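# Move the rack's part into the cabinet

## Task

Take the part that sits on the rack and place it inside the cabinet, then open the gripper to release it and pull the arm away so nothing is still touching the part.

## Robot and tools

Robot: two arms, left_arm and right_arm, each with six joints plus a parallel gripper. Joint order is always waist, shoulder, elbow, wrist pitch, wrist yaw, wrist roll, and this order holds in every row and every per-joint list in results. Stated ranges per arm (rad): waist -2.618 to 3.054, shoulder 0.000 to 3.142, elbow 0.000 to 3.142, wrist pitch -1.571 to 1.571, wrist yaw -1.571 to 1.571, wrist roll -2.094 to 2.094. The true end of any joint may differ from these by up to 0.036 rad.

Frame: all gripper poses are in one scene frame. Origin is on the table surface midway between the arms; +x points out over the table, +z points up, and left_arm sits on the +y side. The names left and right do not refer to image sides. Positions are metres, orientation is a quaternion in w,x,y,z order. Reported hand positions can be a little wrong, worse when the arm is stretched far. The gripper's fingers extend along its own +z axis and close along its y axis; the reported point lies between the pads, roughly 1 cm short of the fingertips.

execute_actions(actions): actions is a list of up to 15 actions. Each action is a table of up to 15 rows; each row is one control step of 1/30 s, and if fewer than 15 rows are given the final row repeats until 15 steps (0.5 s) pass. A row is 14 numbers, each in [-1, 1], always covering both arms: left_arm's six joint values then its opening, then right_arm's six joint values then its opening. Joint values are offsets, scaled so 1.0 equals 1.202 rad (waist), 1.258 (shoulder), 1.238 (elbow), 2.073 (wrist pitch), 2.022 (wrist yaw and wrist roll). Every row's offsets are measured from the angles the arm had when that action began, not from the previous row; for a call's first action that means the last reported angles. Opening is absolute, not an offset: +1 fully open, -1 closed. An action that would push a joint more than 0.036 rad beyond its range end is rejected for both arms; a malformed action, or a first action failing that check, rejects the whole call. A joint pushed past its real end goes only to that end, and the result may say "joint sent to its limit" (its absence proves nothing). An empty list simply returns the current state and images.

move(target, speed, blocking): target is one 14-number row laid out as above; its joint offsets count from the "Joint positions" of the latest result that printed them, and its openings are absolute and sent immediately. All joints of both arms travel in step so they finish together, so grippers trace curves, lasting between 0.5 and 10 s (cut off at 10 s). speed, 0.01 to 2 rad/s, default 0.5, caps the joint with the largest travel. Moves ignore obstacles and the other arm; faster moves hit harder, and a target placed beyond a contact presses harder. With blocking=false a result returns after 0.5 s while motion continues; use wait(0) to check it, and wait or stop before sending further moves or actions. The extra "move:" line reports the ending (done, off_target, moving, held, fault), limits=held or limits=none, and each arm's joint furthest from target.

wait(seconds): 0 to 10; the arms keep their last command, and it returns early when a running move ends. stop(): brakes a running move (needs room, more when fast); fingers continue. zoom_image(camera, region): camera is cam_high, cam_low, cam_left_wrist or cam_right_wrist, all 504x504; region is [x0, y0, x1, y1] in pixels from the top-left, at most 504 by 504. finished_scene(scene): give the current scene number once the part is placed and released; it cannot be undone.

Result lines: the state line shows each gripper's pose. "Joint positions" and "Joint velocities" list each arm's joints (rad, rad/s) then the finger gap (m; 0.094 fully open). "Joint targets" are the angles joints are currently driven toward. grip_measured is the opening on the command scale. Action calls also list joint angles at some steps, with HELD marking an arm whose row was partly held back. "joint command not followed" means a clearance check altered joint targets. FAULT, MOTOR HOT and OVER-TEMPERATURE FAULT lines report stops and heating.

Motion limits: each step a joint target may lead its measured angle by at most 0.202 (waist), 0.258 (shoulder), 0.238 (elbow), 0.573 (wrist pitch), 0.522 (wrist yaw, roll) rad, and targets are scaled back if they would put the gripper over 70 mm from where it is. Big offsets therefore need several actions; finish leftover motion in the next action. Sending zero offsets can let an arm sag; instead command it back to the desired angles, then zeros, adding more where it still falls short.

Gripping: to hold, command an opening below grip_measured, about 0.03 lower for a firm grip. Readings may be off about 1 mm per gripper. Pad force tops out near 50 to 62 N, less for parts under about 2 mm thick. Something may briefly pull on the held part or nudge loose items.

Avoid: anything leaving the table, dropping or slipping the part, slamming or hard shoves, and the arms striking or pressing each other. Holding loads heats motors: a warning appears at 75 °C, the arm halts 10 s at 90 °C, and at 100 °C it goes limp and falls. The robot keeps its last command while replies are being written.

Each tool is called after "Emit:" as name(argument=value, ...), one argument or row to a line, values as JSON.

## Session

Emit:
execute_actions(
  actions=[],
)

Scene clock: 0.00 s.
left_arm: end_effector_position=(+0.2573, +0.0211, +0.3345) grip_measured=+1.000 end_effector_quat_wxyz=(+0.628, +0.731, +0.195, -0.183) | right_arm: end_effector_position=(+0.2131, -0.5281, +0.2420) grip_measured=+1.000 end_effector_quat_wxyz=(+0.729, +0.047, +0.648, -0.218)
Joint names: [waist, shoulder, elbow, wrist pitch, wrist yaw, wrist roll]
Joint positions: left_arm=[-0.057  1.413  1.29  -0.642  1.36   1.78   0.094] | right_arm=[-0.971  0.569  0.086  0.681 -0.65  -0.097  0.094]
Joint velocities: left_arm=[-0.012 -0.002  0.002  0.066  0.037  0.051  0.   ] | right_arm=[-0.002 -0.012 -0.002 -0.037 -0.037  0.022  0.   ]
Motor temperatures (°C, as the motors report them): left_arm=[27 26 27 25 28 26] | right_arm=[28 28 26 28 28 26]
Joint targets: left_arm=[-0.057 1.406 1.299 -0.651 1.371 1.776] | right_arm=[-0.971 0.564 0.099 0.686 -0.648 -0.096]

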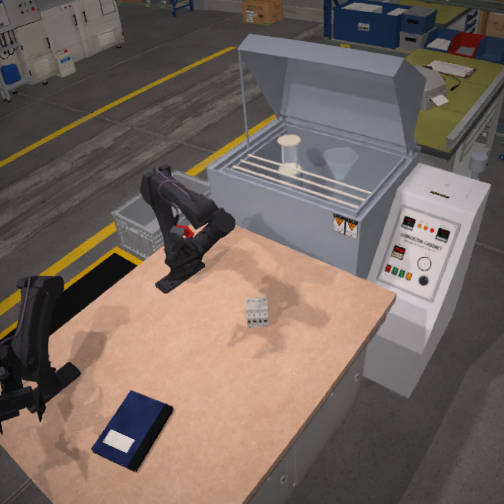

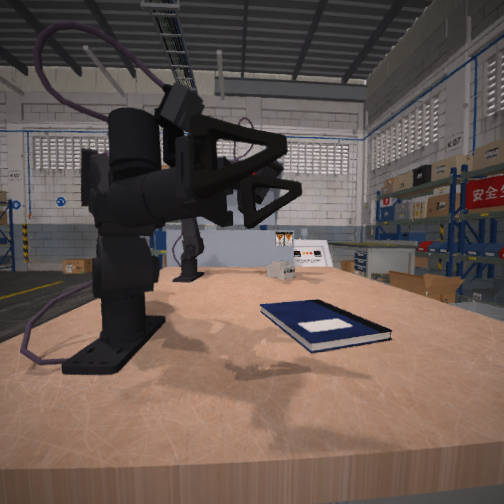

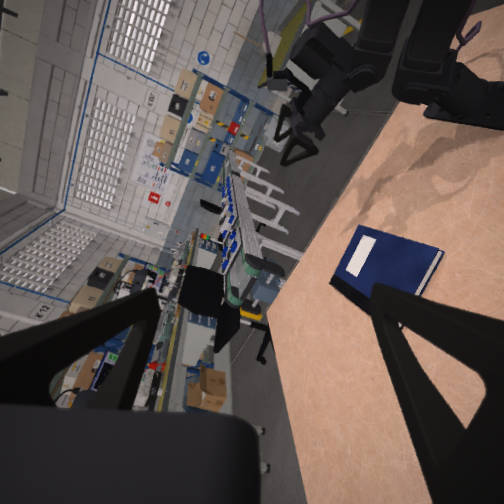

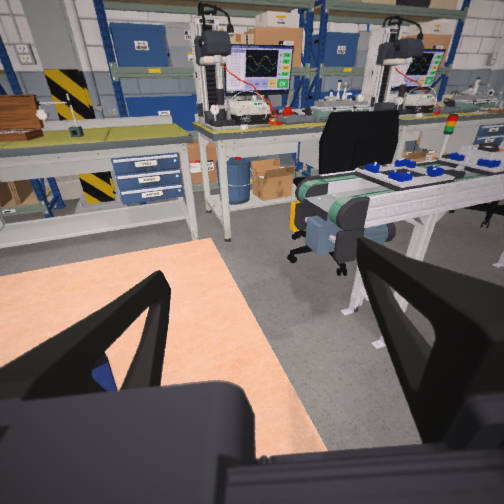

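Emit:
move(
  target=[0.047,0.15,-0.07,-0.255,-0.673,-0.88,1,0,0,0,0,0,0,1],
  speed=1,
)

Emit:
zoom_image(
  camera="cam_high",
  region=[180,100,440,360],
)

Scene clock: 10.13 s.
left_arm: end_effector_position=(+0.2662, +0.2085, +0.0976) grip_measured=+1.000 end_effector_quat_wxyz=(+0.012, +0.067, +0.998, -0.006) | right_arm: end_effector_position=(+0.2131, -0.5281, +0.2420) grip_measured=+1.000 end_effector_quat_wxyz=(+0.729, +0.047, +0.648, -0.218)
Joint names: [waist, shoulder, elbow, wrist pitch, wrist yaw, wrist roll]
Joint positions: left_arm=[-0.008  1.598  1.212 -1.16   0.011  0.008  0.094] | right_arm=[-0.971  0.569  0.086  0.681 -0.65  -0.097  0.094]
Joint velocities: left_arm=[-0.022 -0.007  0.007 -0.022 -0.007  0.051  0.   ] | right_arm=[ 0.007 -0.017 -0.002  0.022 -0.051 -0.007  0.   ]
Motor temperatures (°C, as the motors report them): left_arm=[27 27 28 26 28 26] | right_arm=[28 28 27 30 28 26]
Joint targets: left_arm=[-0.001 1.602 1.204 -1.171 -0.000 0.000] | right_arm=[-0.971 0.569 0.086 0.681 -0.650 -0.097]
move: done; limits=none; left_arm: farthest joint: the wrist yaw, 0.012 radians from its target (1.361 radians at the start); right_arm: farthest joint: the waist, 0.000 radians from its target (0.000 radians at the start)

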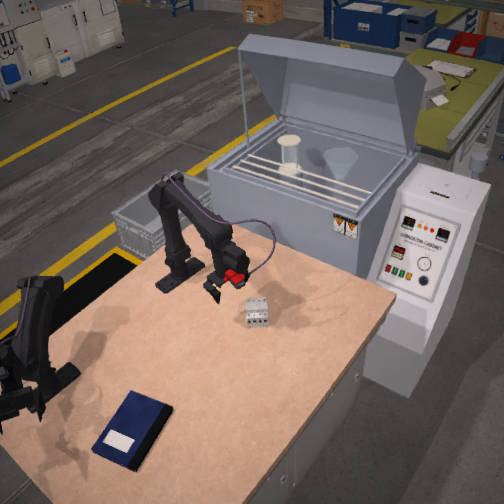

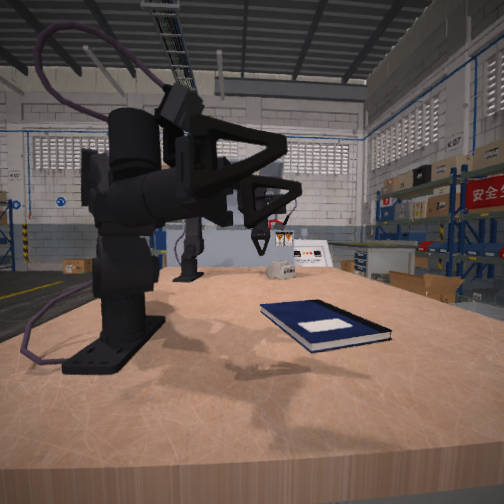

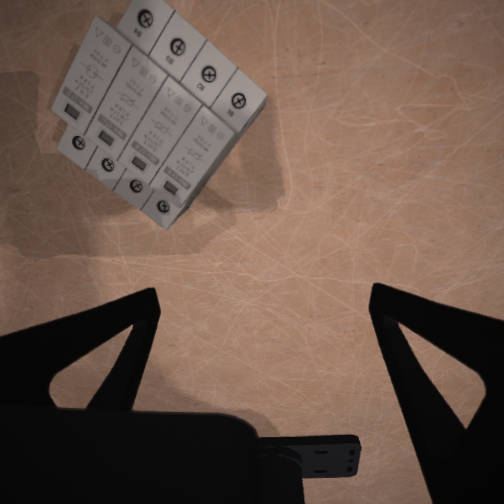

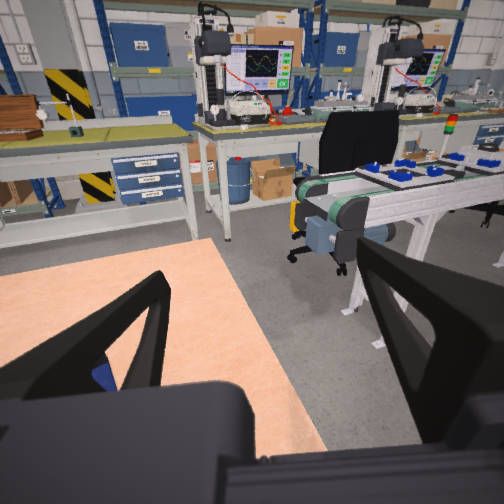

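Region (180, 100, 440, 360) of cam_high's 504x504 image, scaled by 1.938, with more detail than that image has.

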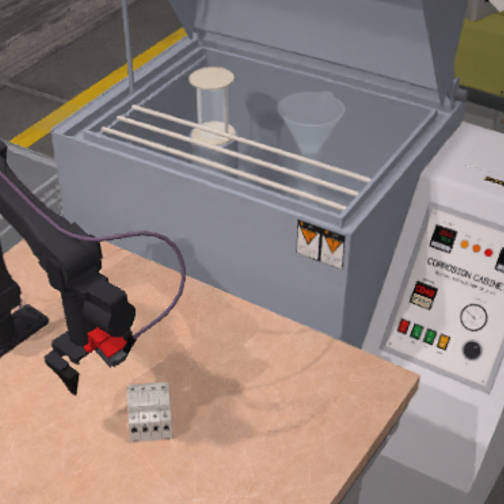

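Emit:
move(
  target=[0.125,0.229,0.347,-0.081,-0.005,0.41,1,0,0,0,0,0,0,1],
  speed=0.8,
)

Scene clock: 26.13 s.
left_arm: end_effector_position=(+0.3352, +0.2510, +0.1141) grip_measured=+1.000 end_effector_quat_wxyz=(-0.004, +0.394, +0.919, -0.007) | right_arm: end_effector_position=(+0.2131, -0.5281, +0.2420) grip_measured=+1.000 end_effector_quat_wxyz=(+0.729, +0.047, +0.648, -0.218)
Joint names: [waist, shoulder, elbow, wrist pitch, wrist yaw, wrist roll]
Joint positions: left_arm=[ 0.136  1.882  1.613 -1.314  0.009  0.83   0.094] | right_arm=[-0.971  0.569  0.086  0.681 -0.65  -0.097  0.094]
Joint velocities: left_arm=[ 0.007  0.012 -0.002  0.051 -0.007 -0.095  0.   ] | right_arm=[-0.007 -0.017  0.002  0.037  0.037 -0.095  0.   ]
Motor temperatures (°C, as the motors report them): left_arm=[27 27 28 26 28 26] | right_arm=[28 28 27 32 28 26]
Joint targets: left_arm=[0.142 1.886 1.641 -1.327 0.001 0.838] | right_arm=[-0.971 0.569 0.086 0.681 -0.650 -0.097]
move: off_target (left_arm); limits=none; left_arm: farthest joint: the elbow, 0.029 radians from its target (0.430 radians at the start); right_arm: farthest joint: the waist, 0.000 radians from its target (0.000 radians at the start)

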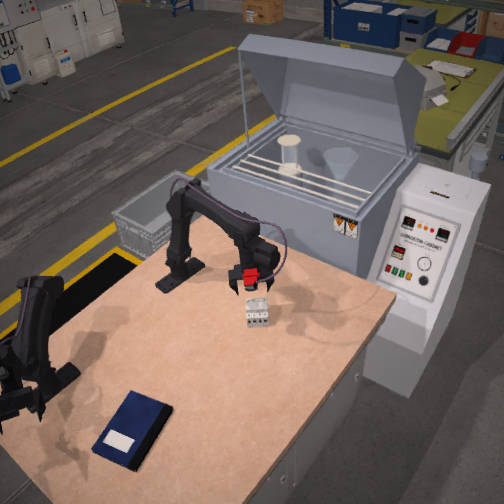

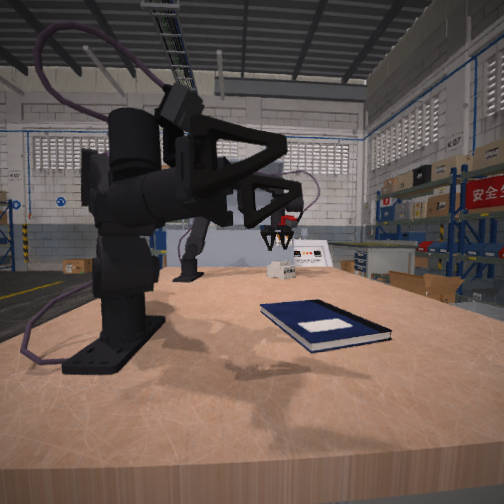

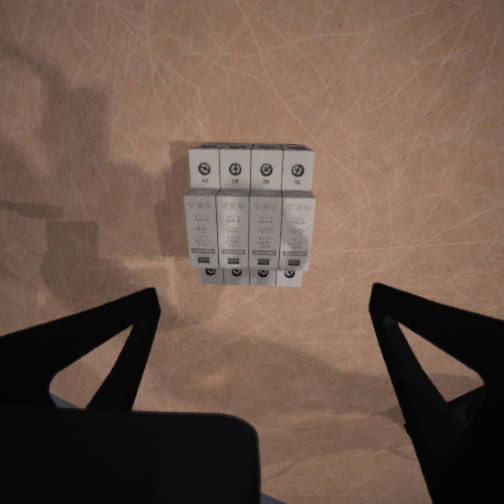

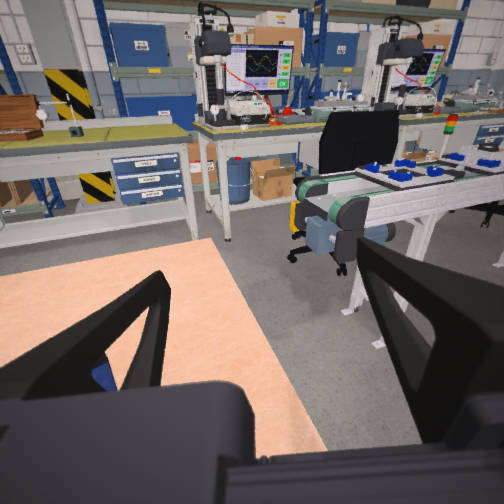

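Emit:
move(
  target=[-0.012,0.039,-0.075,0.075,-0.004,-0.015,1,0,0,0,0,0,0,1],
  speed=0.3,
)

Scene clock: 31.63 s.
left_arm: end_effector_position=(+0.3469, +0.2488, +0.0759) grip_measured=+1.000 end_effector_quat_wxyz=(+0.000, +0.387, +0.922, -0.004) | right_arm: end_effector_position=(+0.2131, -0.5281, +0.2420) grip_measured=+1.000 end_effector_quat_wxyz=(+0.729, +0.047, +0.648, -0.218)
Joint names: [waist, shoulder, elbow, wrist pitch, wrist yaw, wrist roll]
Joint positions: left_arm=[ 0.13   1.932  1.527 -1.169  0.008  0.807  0.094] | right_arm=[-0.971  0.569  0.086  0.681 -0.65  -0.097  0.094]
Joint velocities: left_arm=[-0.012 -0.007 -0.017 -0.022 -0.007  0.037  0.   ] | right_arm=[-0.012 -0.002 -0.012  0.037  0.007 -0.037  0.   ]
Motor temperatures (°C, as the motors report them): left_arm=[27 28 28 25 28 26] | right_arm=[28 28 28 32 28 26]
Joint targets: left_arm=[0.122 1.931 1.520 -1.159 0.000 0.799] | right_arm=[-0.971 0.569 0.086 0.681 -0.650 -0.097]
move: done; limits=none; left_arm: farthest joint: the wrist pitch, 0.011 radians from its target (0.156 radians at the start); right_arm: farthest joint: the waist, 0.000 radians from its target (0.000 radians at the start)

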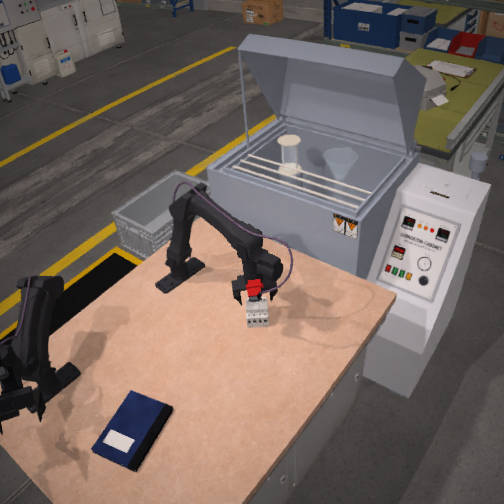

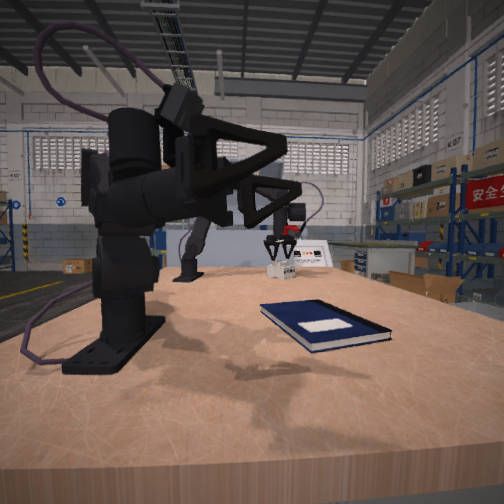

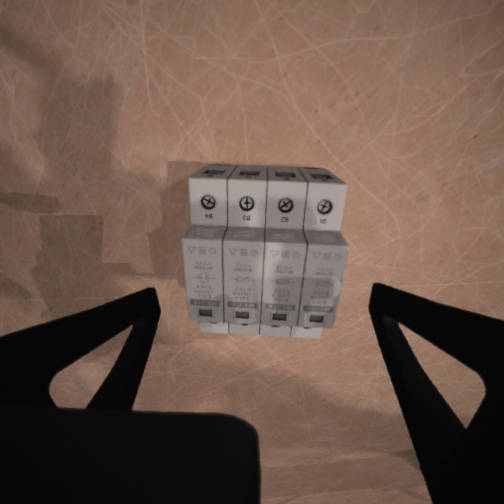

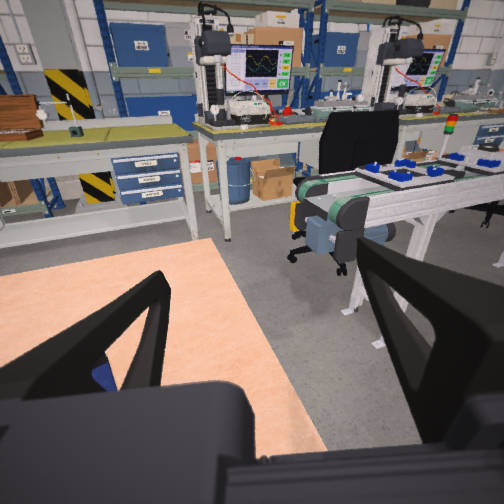

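Emit:
move(
  target=[0.18,-0.206,-0.318,0.214,0.215,0.068,1,0,0,0,0,0,0,1],
)

Scene clock: 52.70 s.
left_arm: end_effector_position=(+0.3511, +0.2541, +0.0802) grip_measured=+1.000 end_effector_quat_wxyz=(+0.230, +0.366, +0.896, -0.097) | right_arm: end_effector_position=(+0.2131, -0.5281, +0.2420) grip_measured=+1.000 end_effector_quat_wxyz=(+0.729, +0.047, +0.648, -0.218)
Joint names: [waist, shoulder, elbow, wrist pitch, wrist yaw, wrist roll]
Joint positions: left_arm=[ 0.341  1.695  1.144 -0.734  0.422  0.937  0.094] | right_arm=[-0.971  0.569  0.086  0.681 -0.65  -0.097  0.094]
Joint velocities: left_arm=[-0.017 -0.012 -0.012 -0.066  0.037  0.081  0.   ] | right_arm=[ 0.002 -0.002 -0.012 -0.007 -0.051  0.037  0.   ]
Motor temperatures (°C, as the motors report them): left_arm=[27 29 28 26 28 26] | right_arm=[28 28 28 33 28 26]
Joint targets: left_arm=[0.346 1.673 1.134 -0.725 0.443 0.944] | right_arm=[-0.971 0.569 0.086 0.681 -0.650 -0.097]
move: off_target (left_arm); limits=none; left_arm: farthest joint: the shoulder, 0.022 radians from its target (0.259 radians at the start); right_arm: farthest joint: the waist, 0.000 radians from its target (0.000 radians at the start)

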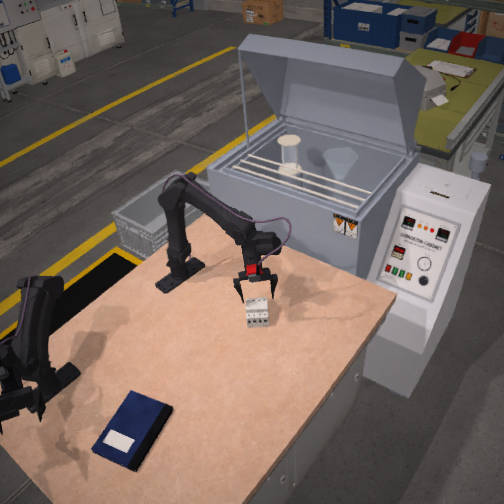

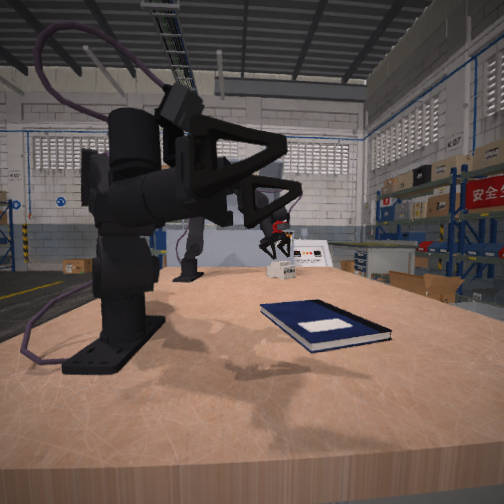

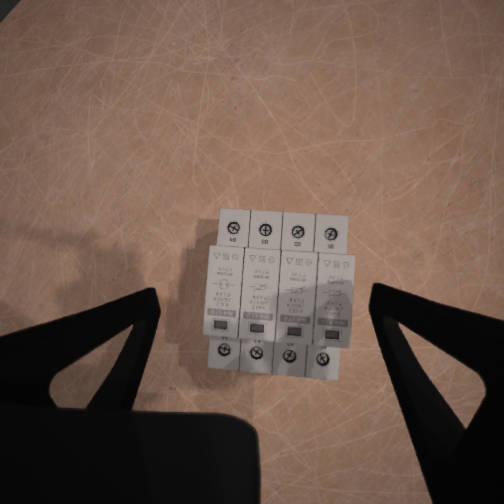

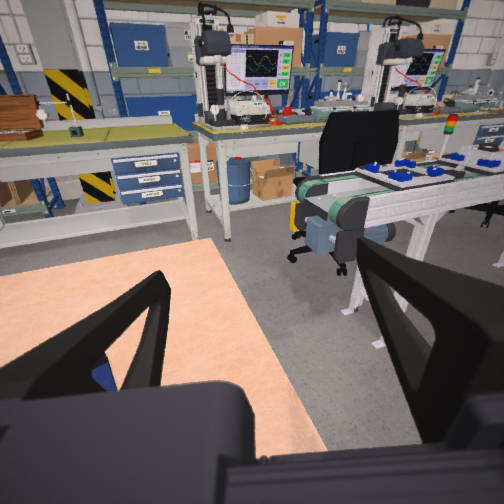

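Emit:
move(
  target=[-0.035,-0.015,0,0,0.012,0.004,1,0,0,0,0,0,0,1],
  speed=0.2,
)

Emit:
move(
  target=[0,0.046,-0.115,0.1,0.01,0,1,0,0,0,0,0,0,1],
  speed=0.25,
)

Scene clock: 56.73 s.
left_arm: end_effector_position=(+0.3513, +0.2405, +0.0805) grip_measured=+1.000 end_effector_quat_wxyz=(+0.230, +0.382, +0.889, -0.103) | right_arm: end_effector_position=(+0.2131, -0.5281, +0.2420) grip_measured=+1.000 end_effector_quat_wxyz=(+0.729, +0.047, +0.648, -0.218)
Joint names: [waist, shoulder, elbow, wrist pitch, wrist yaw, wrist roll]
Joint positions: left_arm=[ 0.305  1.695  1.144 -0.734  0.426  0.938  0.094] | right_arm=[-0.971  0.569  0.086  0.681 -0.65  -0.097  0.094]
Joint velocities: left_arm=[-0.012  0.007  0.002  0.007 -0.051  0.022  0.   ] | right_arm=[-0.022  0.002  0.022 -0.007 -0.051 -0.081  0.   ]
Motor temperatures (°C, as the motors report them): left_arm=[27 29 28 26 28 26] | right_arm=[28 28 28 33 28 26]
Joint targets: left_arm=[0.299 1.676 1.144 -0.734 0.446 0.945] | right_arm=[-0.971 0.569 0.086 0.681 -0.650 -0.097]
move: done; limits=none; left_arm: farthest joint: the wrist yaw, 0.020 radians from its target (0.024 radians at the start); right_arm: farthest joint: the waist, 0.000 radians from its target (0.000 radians at the start)

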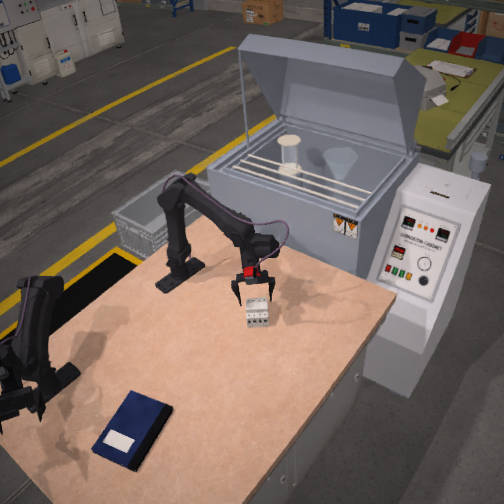

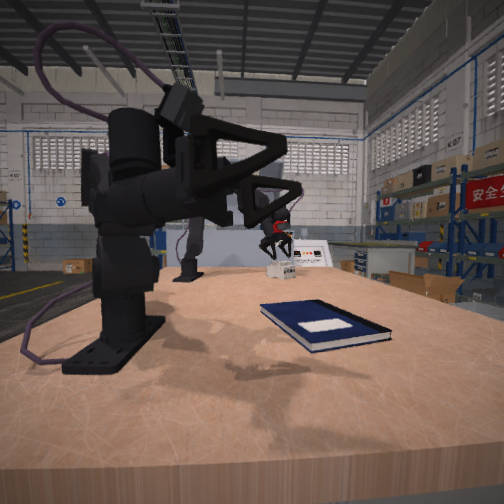

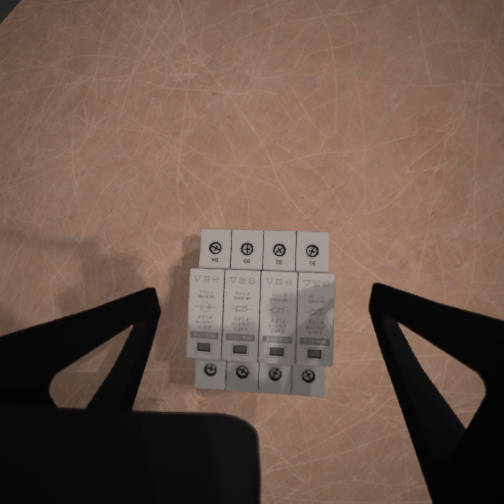

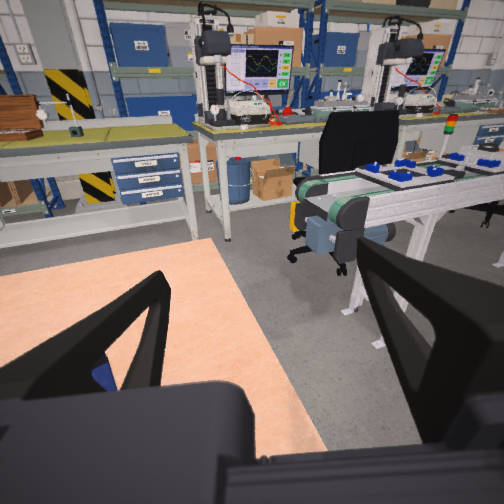

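Scene clock: 58.23 s.
left_arm: end_effector_position=(+0.3491, +0.2400, +0.0352) grip_measured=+1.000 end_effector_quat_wxyz=(+0.233, +0.383, +0.888, -0.100) | right_arm: end_effector_position=(+0.2131, -0.5281, +0.2420) grip_measured=+1.000 end_effector_quat_wxyz=(+0.729, +0.047, +0.648, -0.218)
Joint names: [waist, shoulder, elbow, wrist pitch, wrist yaw, wrist roll]
Joint positions: left_arm=[ 0.305  1.749  1.01  -0.535  0.426  0.938  0.094] | right_arm=[-0.971  0.569  0.086  0.681 -0.65  -0.097  0.094]
Joint velocities: left_arm=[-0.022  0.012  0.002 -0.066 -0.051  0.081  0.   ] | right_arm=[ 0.007 -0.022 -0.012 -0.037  0.037  0.051  0.   ]
Motor temperatures (°C, as the motors report them): left_arm=[27 29 28 26 28 26] | right_arm=[28 28 28 33 28 26]
Joint targets: left_arm=[0.305 1.752 1.002 -0.527 0.446 0.938] | right_arm=[-0.971 0.569 0.086 0.681 -0.650 -0.097]
move: done; limits=none; left_arm: farthest joint: the wrist yaw, 0.020 radians from its target (0.020 radians at the start); right_arm: farthest joint: the waist, 0.000 radians from its target (0.000 radians at the start)

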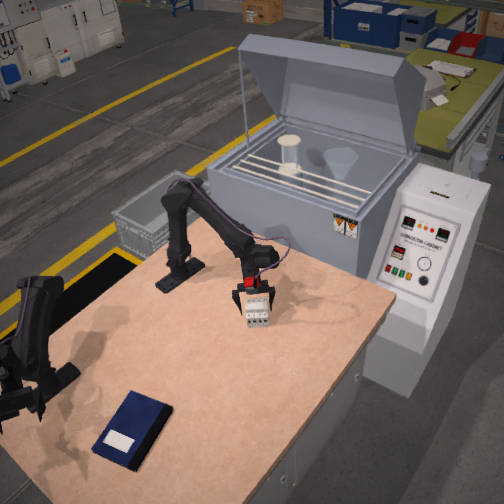

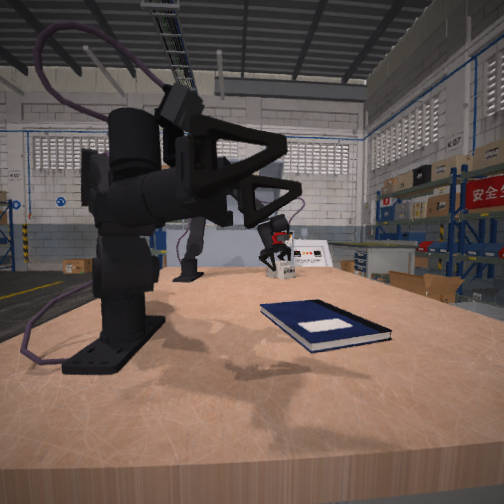

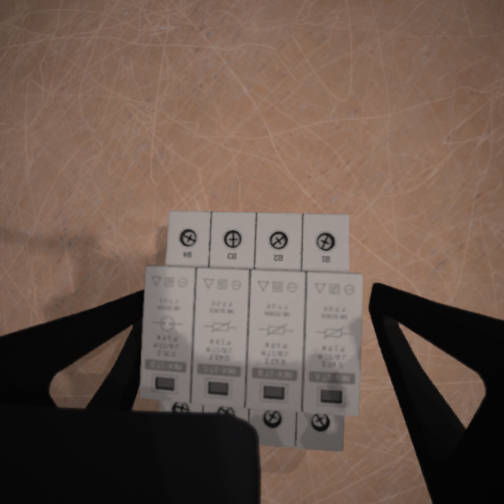

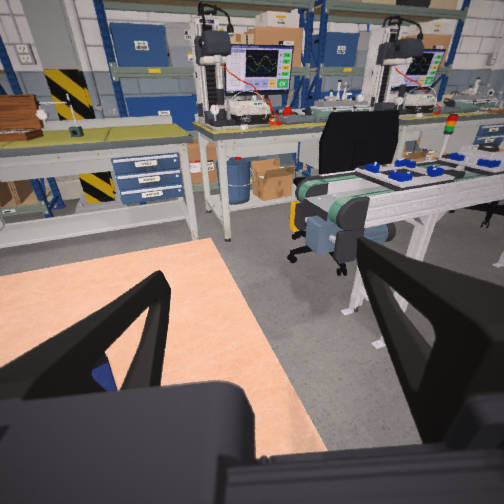

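Emit:
move(
  target=[0,0,0,0,0.01,0,0.48,0,0,0,0,0,0,1],
)

Scene clock: 60.40 s.
left_arm: end_effector_position=(+0.3501, +0.2408, +0.0354) grip_measured=+0.534 end_effector_quat_wxyz=(+0.235, +0.383, +0.888, -0.098) | right_arm: end_effector_position=(+0.2131, -0.5281, +0.2420) grip_measured=+1.000 end_effector_quat_wxyz=(+0.729, +0.047, +0.648, -0.218)
Joint names: [waist, shoulder, elbow, wrist pitch, wrist yaw, wrist roll]
Joint positions: left_arm=[ 0.306  1.749  1.01  -0.531  0.423  0.938  0.072] | right_arm=[-0.971  0.569  0.086  0.681 -0.65  -0.097  0.094]
Joint velocities: left_arm=[ 0.002  0.007  0.002  0.051  0.051  0.037 -0.   ] | right_arm=[ 0.012 -0.012 -0.012 -0.007  0.022 -0.11   0.   ]
Motor temperatures (°C, as the motors report them): left_arm=[27 29 28 26 28 26] | right_arm=[28 28 28 33 28 26]
Joint targets: left_arm=[0.306 1.749 1.010 -0.535 0.446 0.937] | right_arm=[-0.971 0.569 0.086 0.681 -0.650 -0.097]
move: off_target (left_arm); limits=none; left_arm: farthest joint: the wrist yaw, 0.023 radians from its target (0.020 radians at the start); right_arm: farthest joint: the waist, 0.000 radians from its target (0.000 radians at the start)

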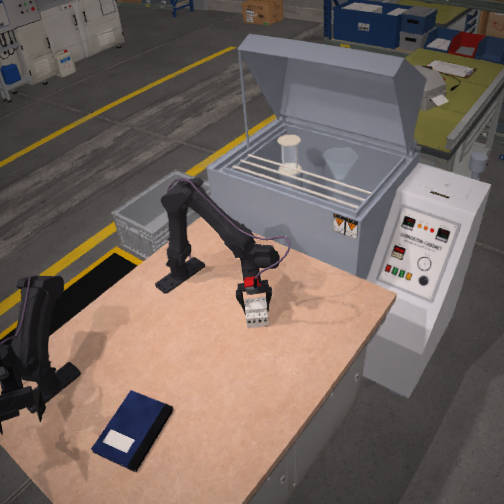

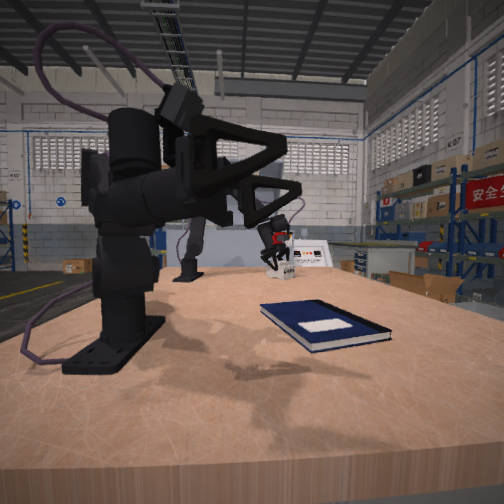

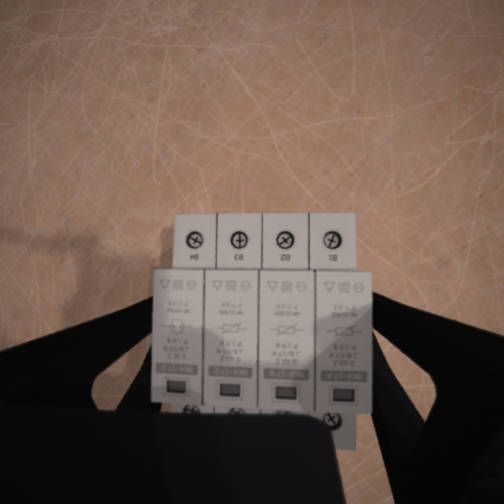

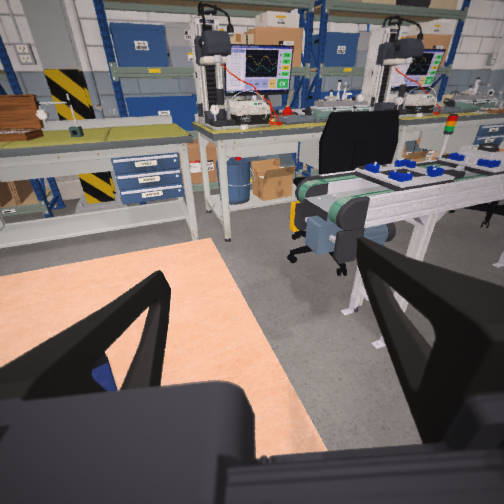

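Emit:
move(
  target=[0,-0.07,0.2,-0.15,0.01,0,0.48,0,0,0,0,0,0,1],
  speed=0.4,
)

Emit:
move(
  target=[0.1,-0.06,0.52,-0.215,-0.21,-0.466,0.48,0,0,0,0,0,0,1],
  speed=0.7,
)

Emit:
move(
  target=[0.4,-0.015,0.025,0,0,0,0.48,0,0,0,0,0,0,1],
  speed=0.5,
)

Scene clock: 66.00 s.
left_arm: end_effector_position=(+0.3464, +0.2427, +0.0947) grip_measured=+0.534 end_effector_quat_wxyz=(+0.208, +0.379, +0.895, -0.107) | right_arm: end_effector_position=(+0.2131, -0.5281, +0.2420) grip_measured=+1.000 end_effector_quat_wxyz=(+0.729, +0.047, +0.648, -0.218)
Joint names: [waist, shoulder, elbow, wrist pitch, wrist yaw, wrist roll]
Joint positions: left_arm=[ 0.306  1.694  1.218 -0.851  0.408  0.938  0.072] | right_arm=[-0.971  0.569  0.086  0.681 -0.65  -0.097  0.094]
Joint velocities: left_arm=[-0.022  0.002  0.017  0.022  0.037  0.037  0.   ] | right_arm=[-0.002  0.002 -0.002  0.066 -0.037 -0.037  0.   ]
Motor temperatures (°C, as the motors report them): left_arm=[27 29 28 26 28 26] | right_arm=[28 28 28 34 28 26]
Joint targets: left_arm=[0.306 1.661 1.258 -0.842 0.444 0.938] | right_arm=[-0.971 0.569 0.086 0.681 -0.650 -0.097]
move: off_target (left_arm); limits=none; left_arm: farthest joint: the elbow, 0.040 radians from its target (0.247 radians at the start); right_arm: farthest joint: the waist, 0.000 radians from its target (0.000 radians at the start)

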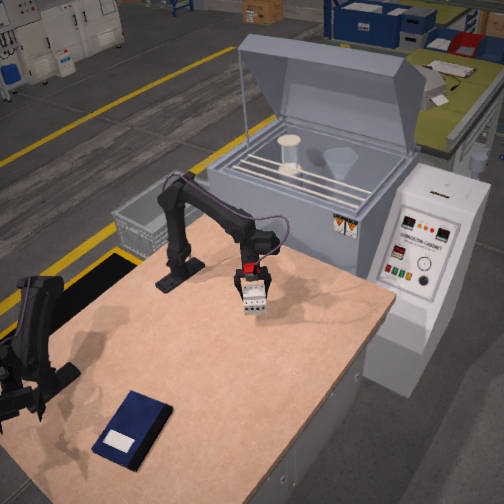

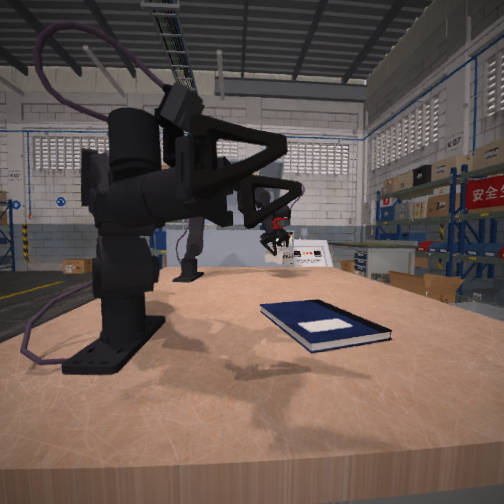

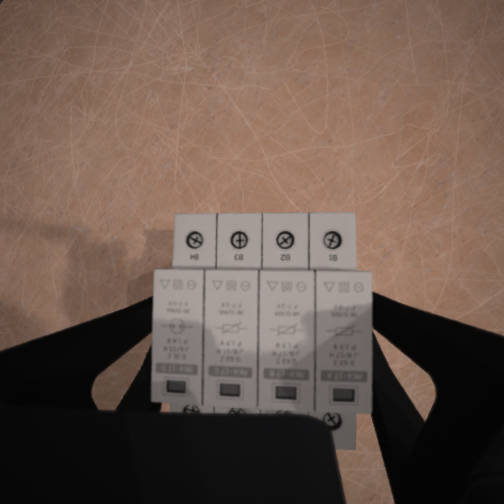

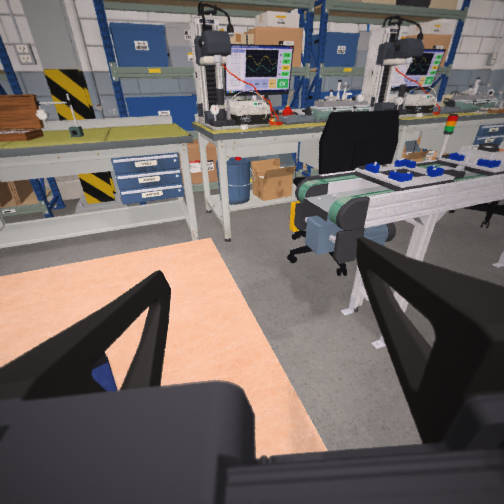

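Scene clock: 68.20 s.
left_arm: end_effector_position=(+0.3404, +0.3578, +0.2555) grip_measured=+0.536 end_effector_quat_wxyz=(+0.204, -0.146, +0.967, +0.034) | right_arm: end_effector_position=(+0.2131, -0.5281, +0.2420) grip_measured=+1.000 end_effector_quat_wxyz=(+0.729, +0.047, +0.648, -0.218)
Joint names: [waist, shoulder, elbow, wrist pitch, wrist yaw, wrist roll]
Joint positions: left_arm=[ 0.42   1.649  1.821 -1.326 -0.006  0.004  0.072] | right_arm=[-0.971  0.569  0.086  0.681 -0.65  -0.097  0.094]
Joint velocities: left_arm=[-0.002  0.002 -0.002 -0.066  0.022 -0.037 -0.001] | right_arm=[ 0.002  0.002 -0.012  0.051  0.051 -0.022  0.   ]
Motor temperatures (°C, as the motors report them): left_arm=[27 29 29 26 28 26] | right_arm=[28 28 28 34 28 26]
Joint targets: left_arm=[0.426 1.619 1.862 -1.297 -0.017 -0.004] | right_arm=[-0.971 0.569 0.086 0.681 -0.650 -0.097]
move: off_target (left_arm); limits=none; left_arm: farthest joint: the elbow, 0.041 radians from its target (0.644 radians at the start); right_arm: farthest joint: the waist, 0.000 radians from its target (0.000 radians at the start)

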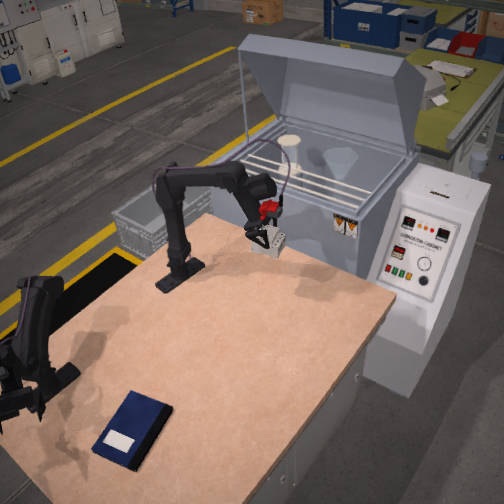

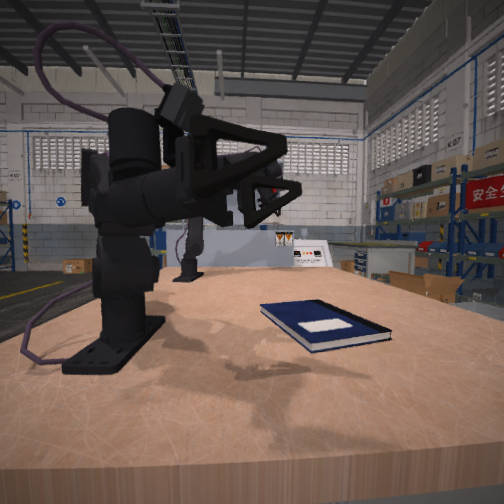

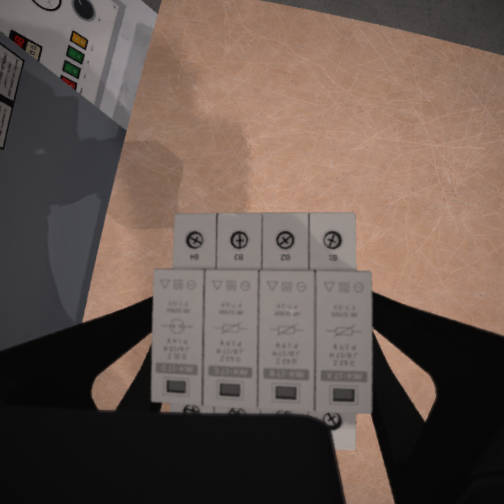

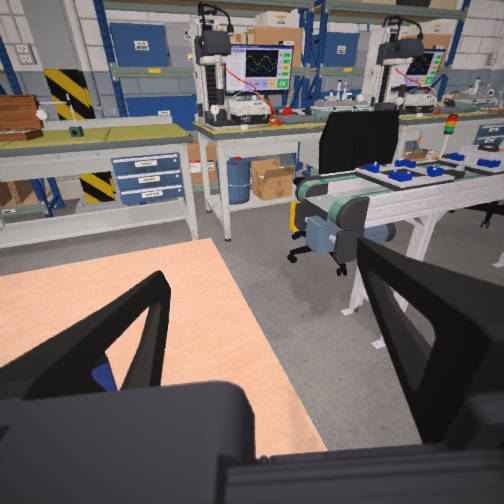

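Scene clock: 69.57 s.
left_arm: end_effector_position=(+0.2443, +0.5072, +0.2486) grip_measured=+0.537 end_effector_quat_wxyz=(+0.172, -0.375, +0.908, +0.076) | right_arm: end_effector_position=(+0.2131, -0.5281, +0.2420) grip_measured=+1.000 end_effector_quat_wxyz=(+0.729, +0.047, +0.648, -0.218)
Joint names: [waist, shoulder, elbow, wrist pitch, wrist yaw, wrist roll]
Joint positions: left_arm=[ 0.903  1.662  1.821 -1.351 -0.009  0.004  0.072] | right_arm=[-0.971  0.569  0.086  0.681 -0.65  -0.097  0.094]
Joint velocities: left_arm=[ 0.012 -0.012  0.012  0.022  0.051 -0.066  0.   ] | right_arm=[-0.012  0.007 -0.007 -0.007 -0.022  0.051  0.   ]
Motor temperatures (°C, as the motors report them): left_arm=[27 29 29 26 28 26] | right_arm=[28 28 28 34 28 26]
Joint targets: left_arm=[0.901 1.630 1.852 -1.326 -0.006 0.004] | right_arm=[-0.971 0.569 0.086 0.681 -0.650 -0.097]
move: off_target (left_arm); limits=none; left_arm: farthest joint: the shoulder, 0.032 radians from its target (0.019 radians at the start); right_arm: farthest joint: the waist, 0.000 radians from its target (0.000 radians at the start)

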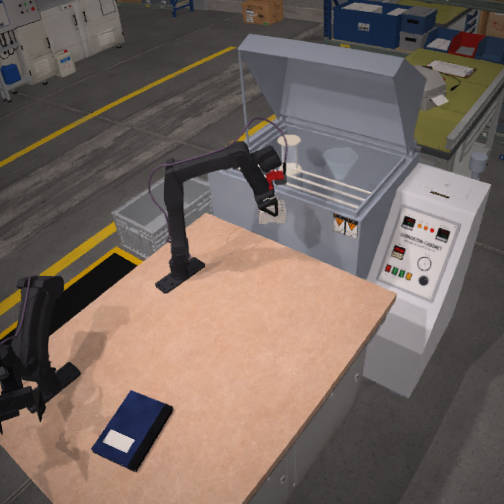

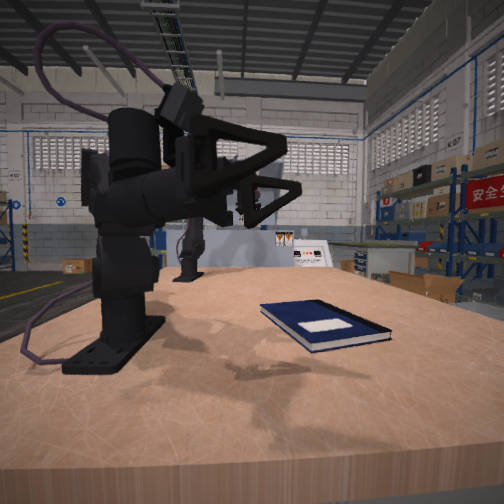

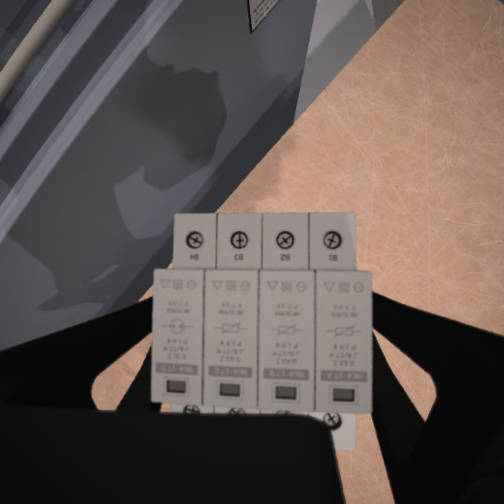

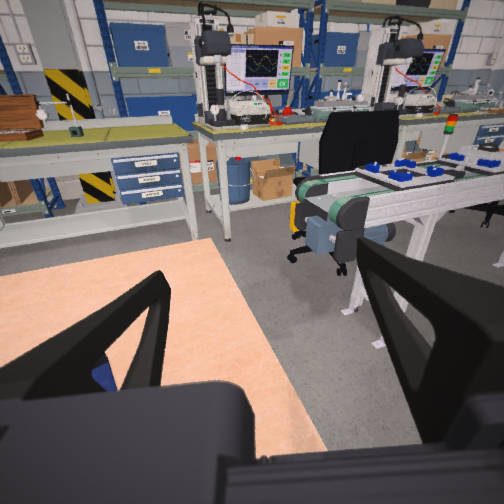

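Emit:
move(
  target=[0.54,-0.05,0.1,0.16,0,0,0.48,0,-0.4,0.6,0,0,0,1],
  speed=0.5,
)

Scene clock: 76.50 s.
left_arm: end_effector_position=(+0.0398, +0.6672, +0.3166) grip_measured=+0.538 end_effector_quat_wxyz=(-0.264, +0.615, -0.703, -0.239) | right_arm: end_effector_position=(+0.0432, -0.2489, +0.5556) grip_measured=+1.000 end_effector_quat_wxyz=(+0.812, -0.259, +0.199, -0.483)
Joint names: [waist, shoulder, elbow, wrist pitch, wrist yaw, wrist roll]
Joint positions: left_arm=[ 1.554  1.64   1.896 -1.097 -0.012  0.004  0.072] | right_arm=[-0.971  0.062  0.808  0.692 -0.654 -0.097  0.094]
Joint velocities: left_arm=[ 0.002  0.012  0.007  0.037  0.066 -0.081  0.001] | right_arm=[ 0.012  0.012 -0.002 -0.139 -0.007  0.007  0.   ]
Motor temperatures (°C, as the motors report them): left_arm=[27 29 29 28 28 26] | right_arm=[28 28 28 34 28 26]
Joint targets: left_arm=[1.552 1.599 1.945 -1.019 -0.009 0.004] | right_arm=[-0.971 0.066 0.829 0.682 -0.650 -0.097]
move: off_target (left_arm); limits=none; left_arm: farthest joint: the wrist pitch, 0.078 radians from its target (0.333 radians at the start); right_arm: farthest joint: the elbow, 0.020 radians from its target (0.743 radians at the start)

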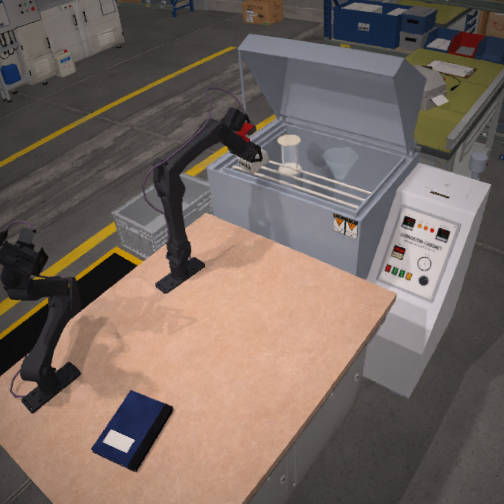

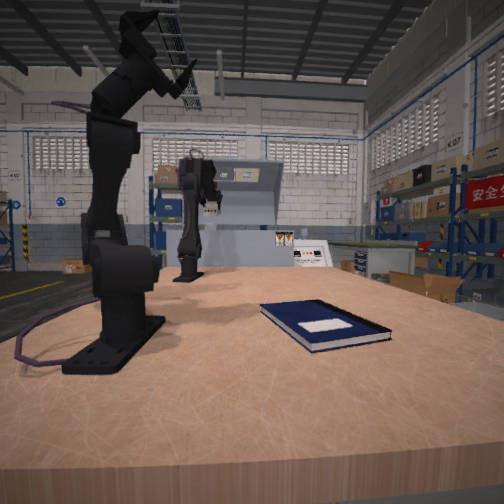

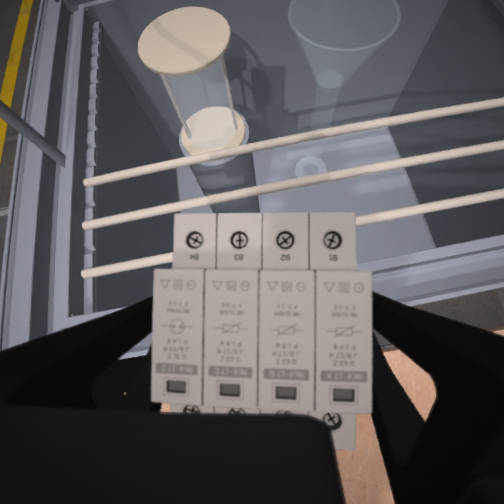

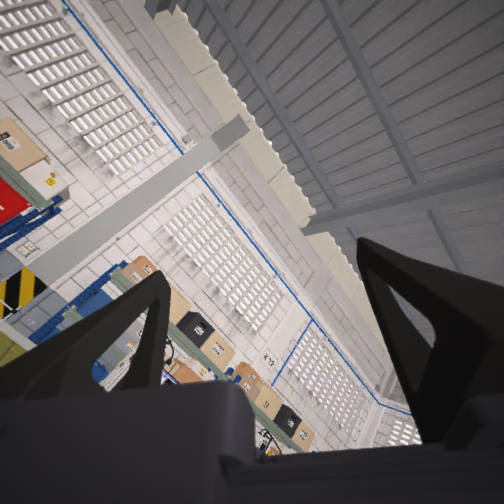

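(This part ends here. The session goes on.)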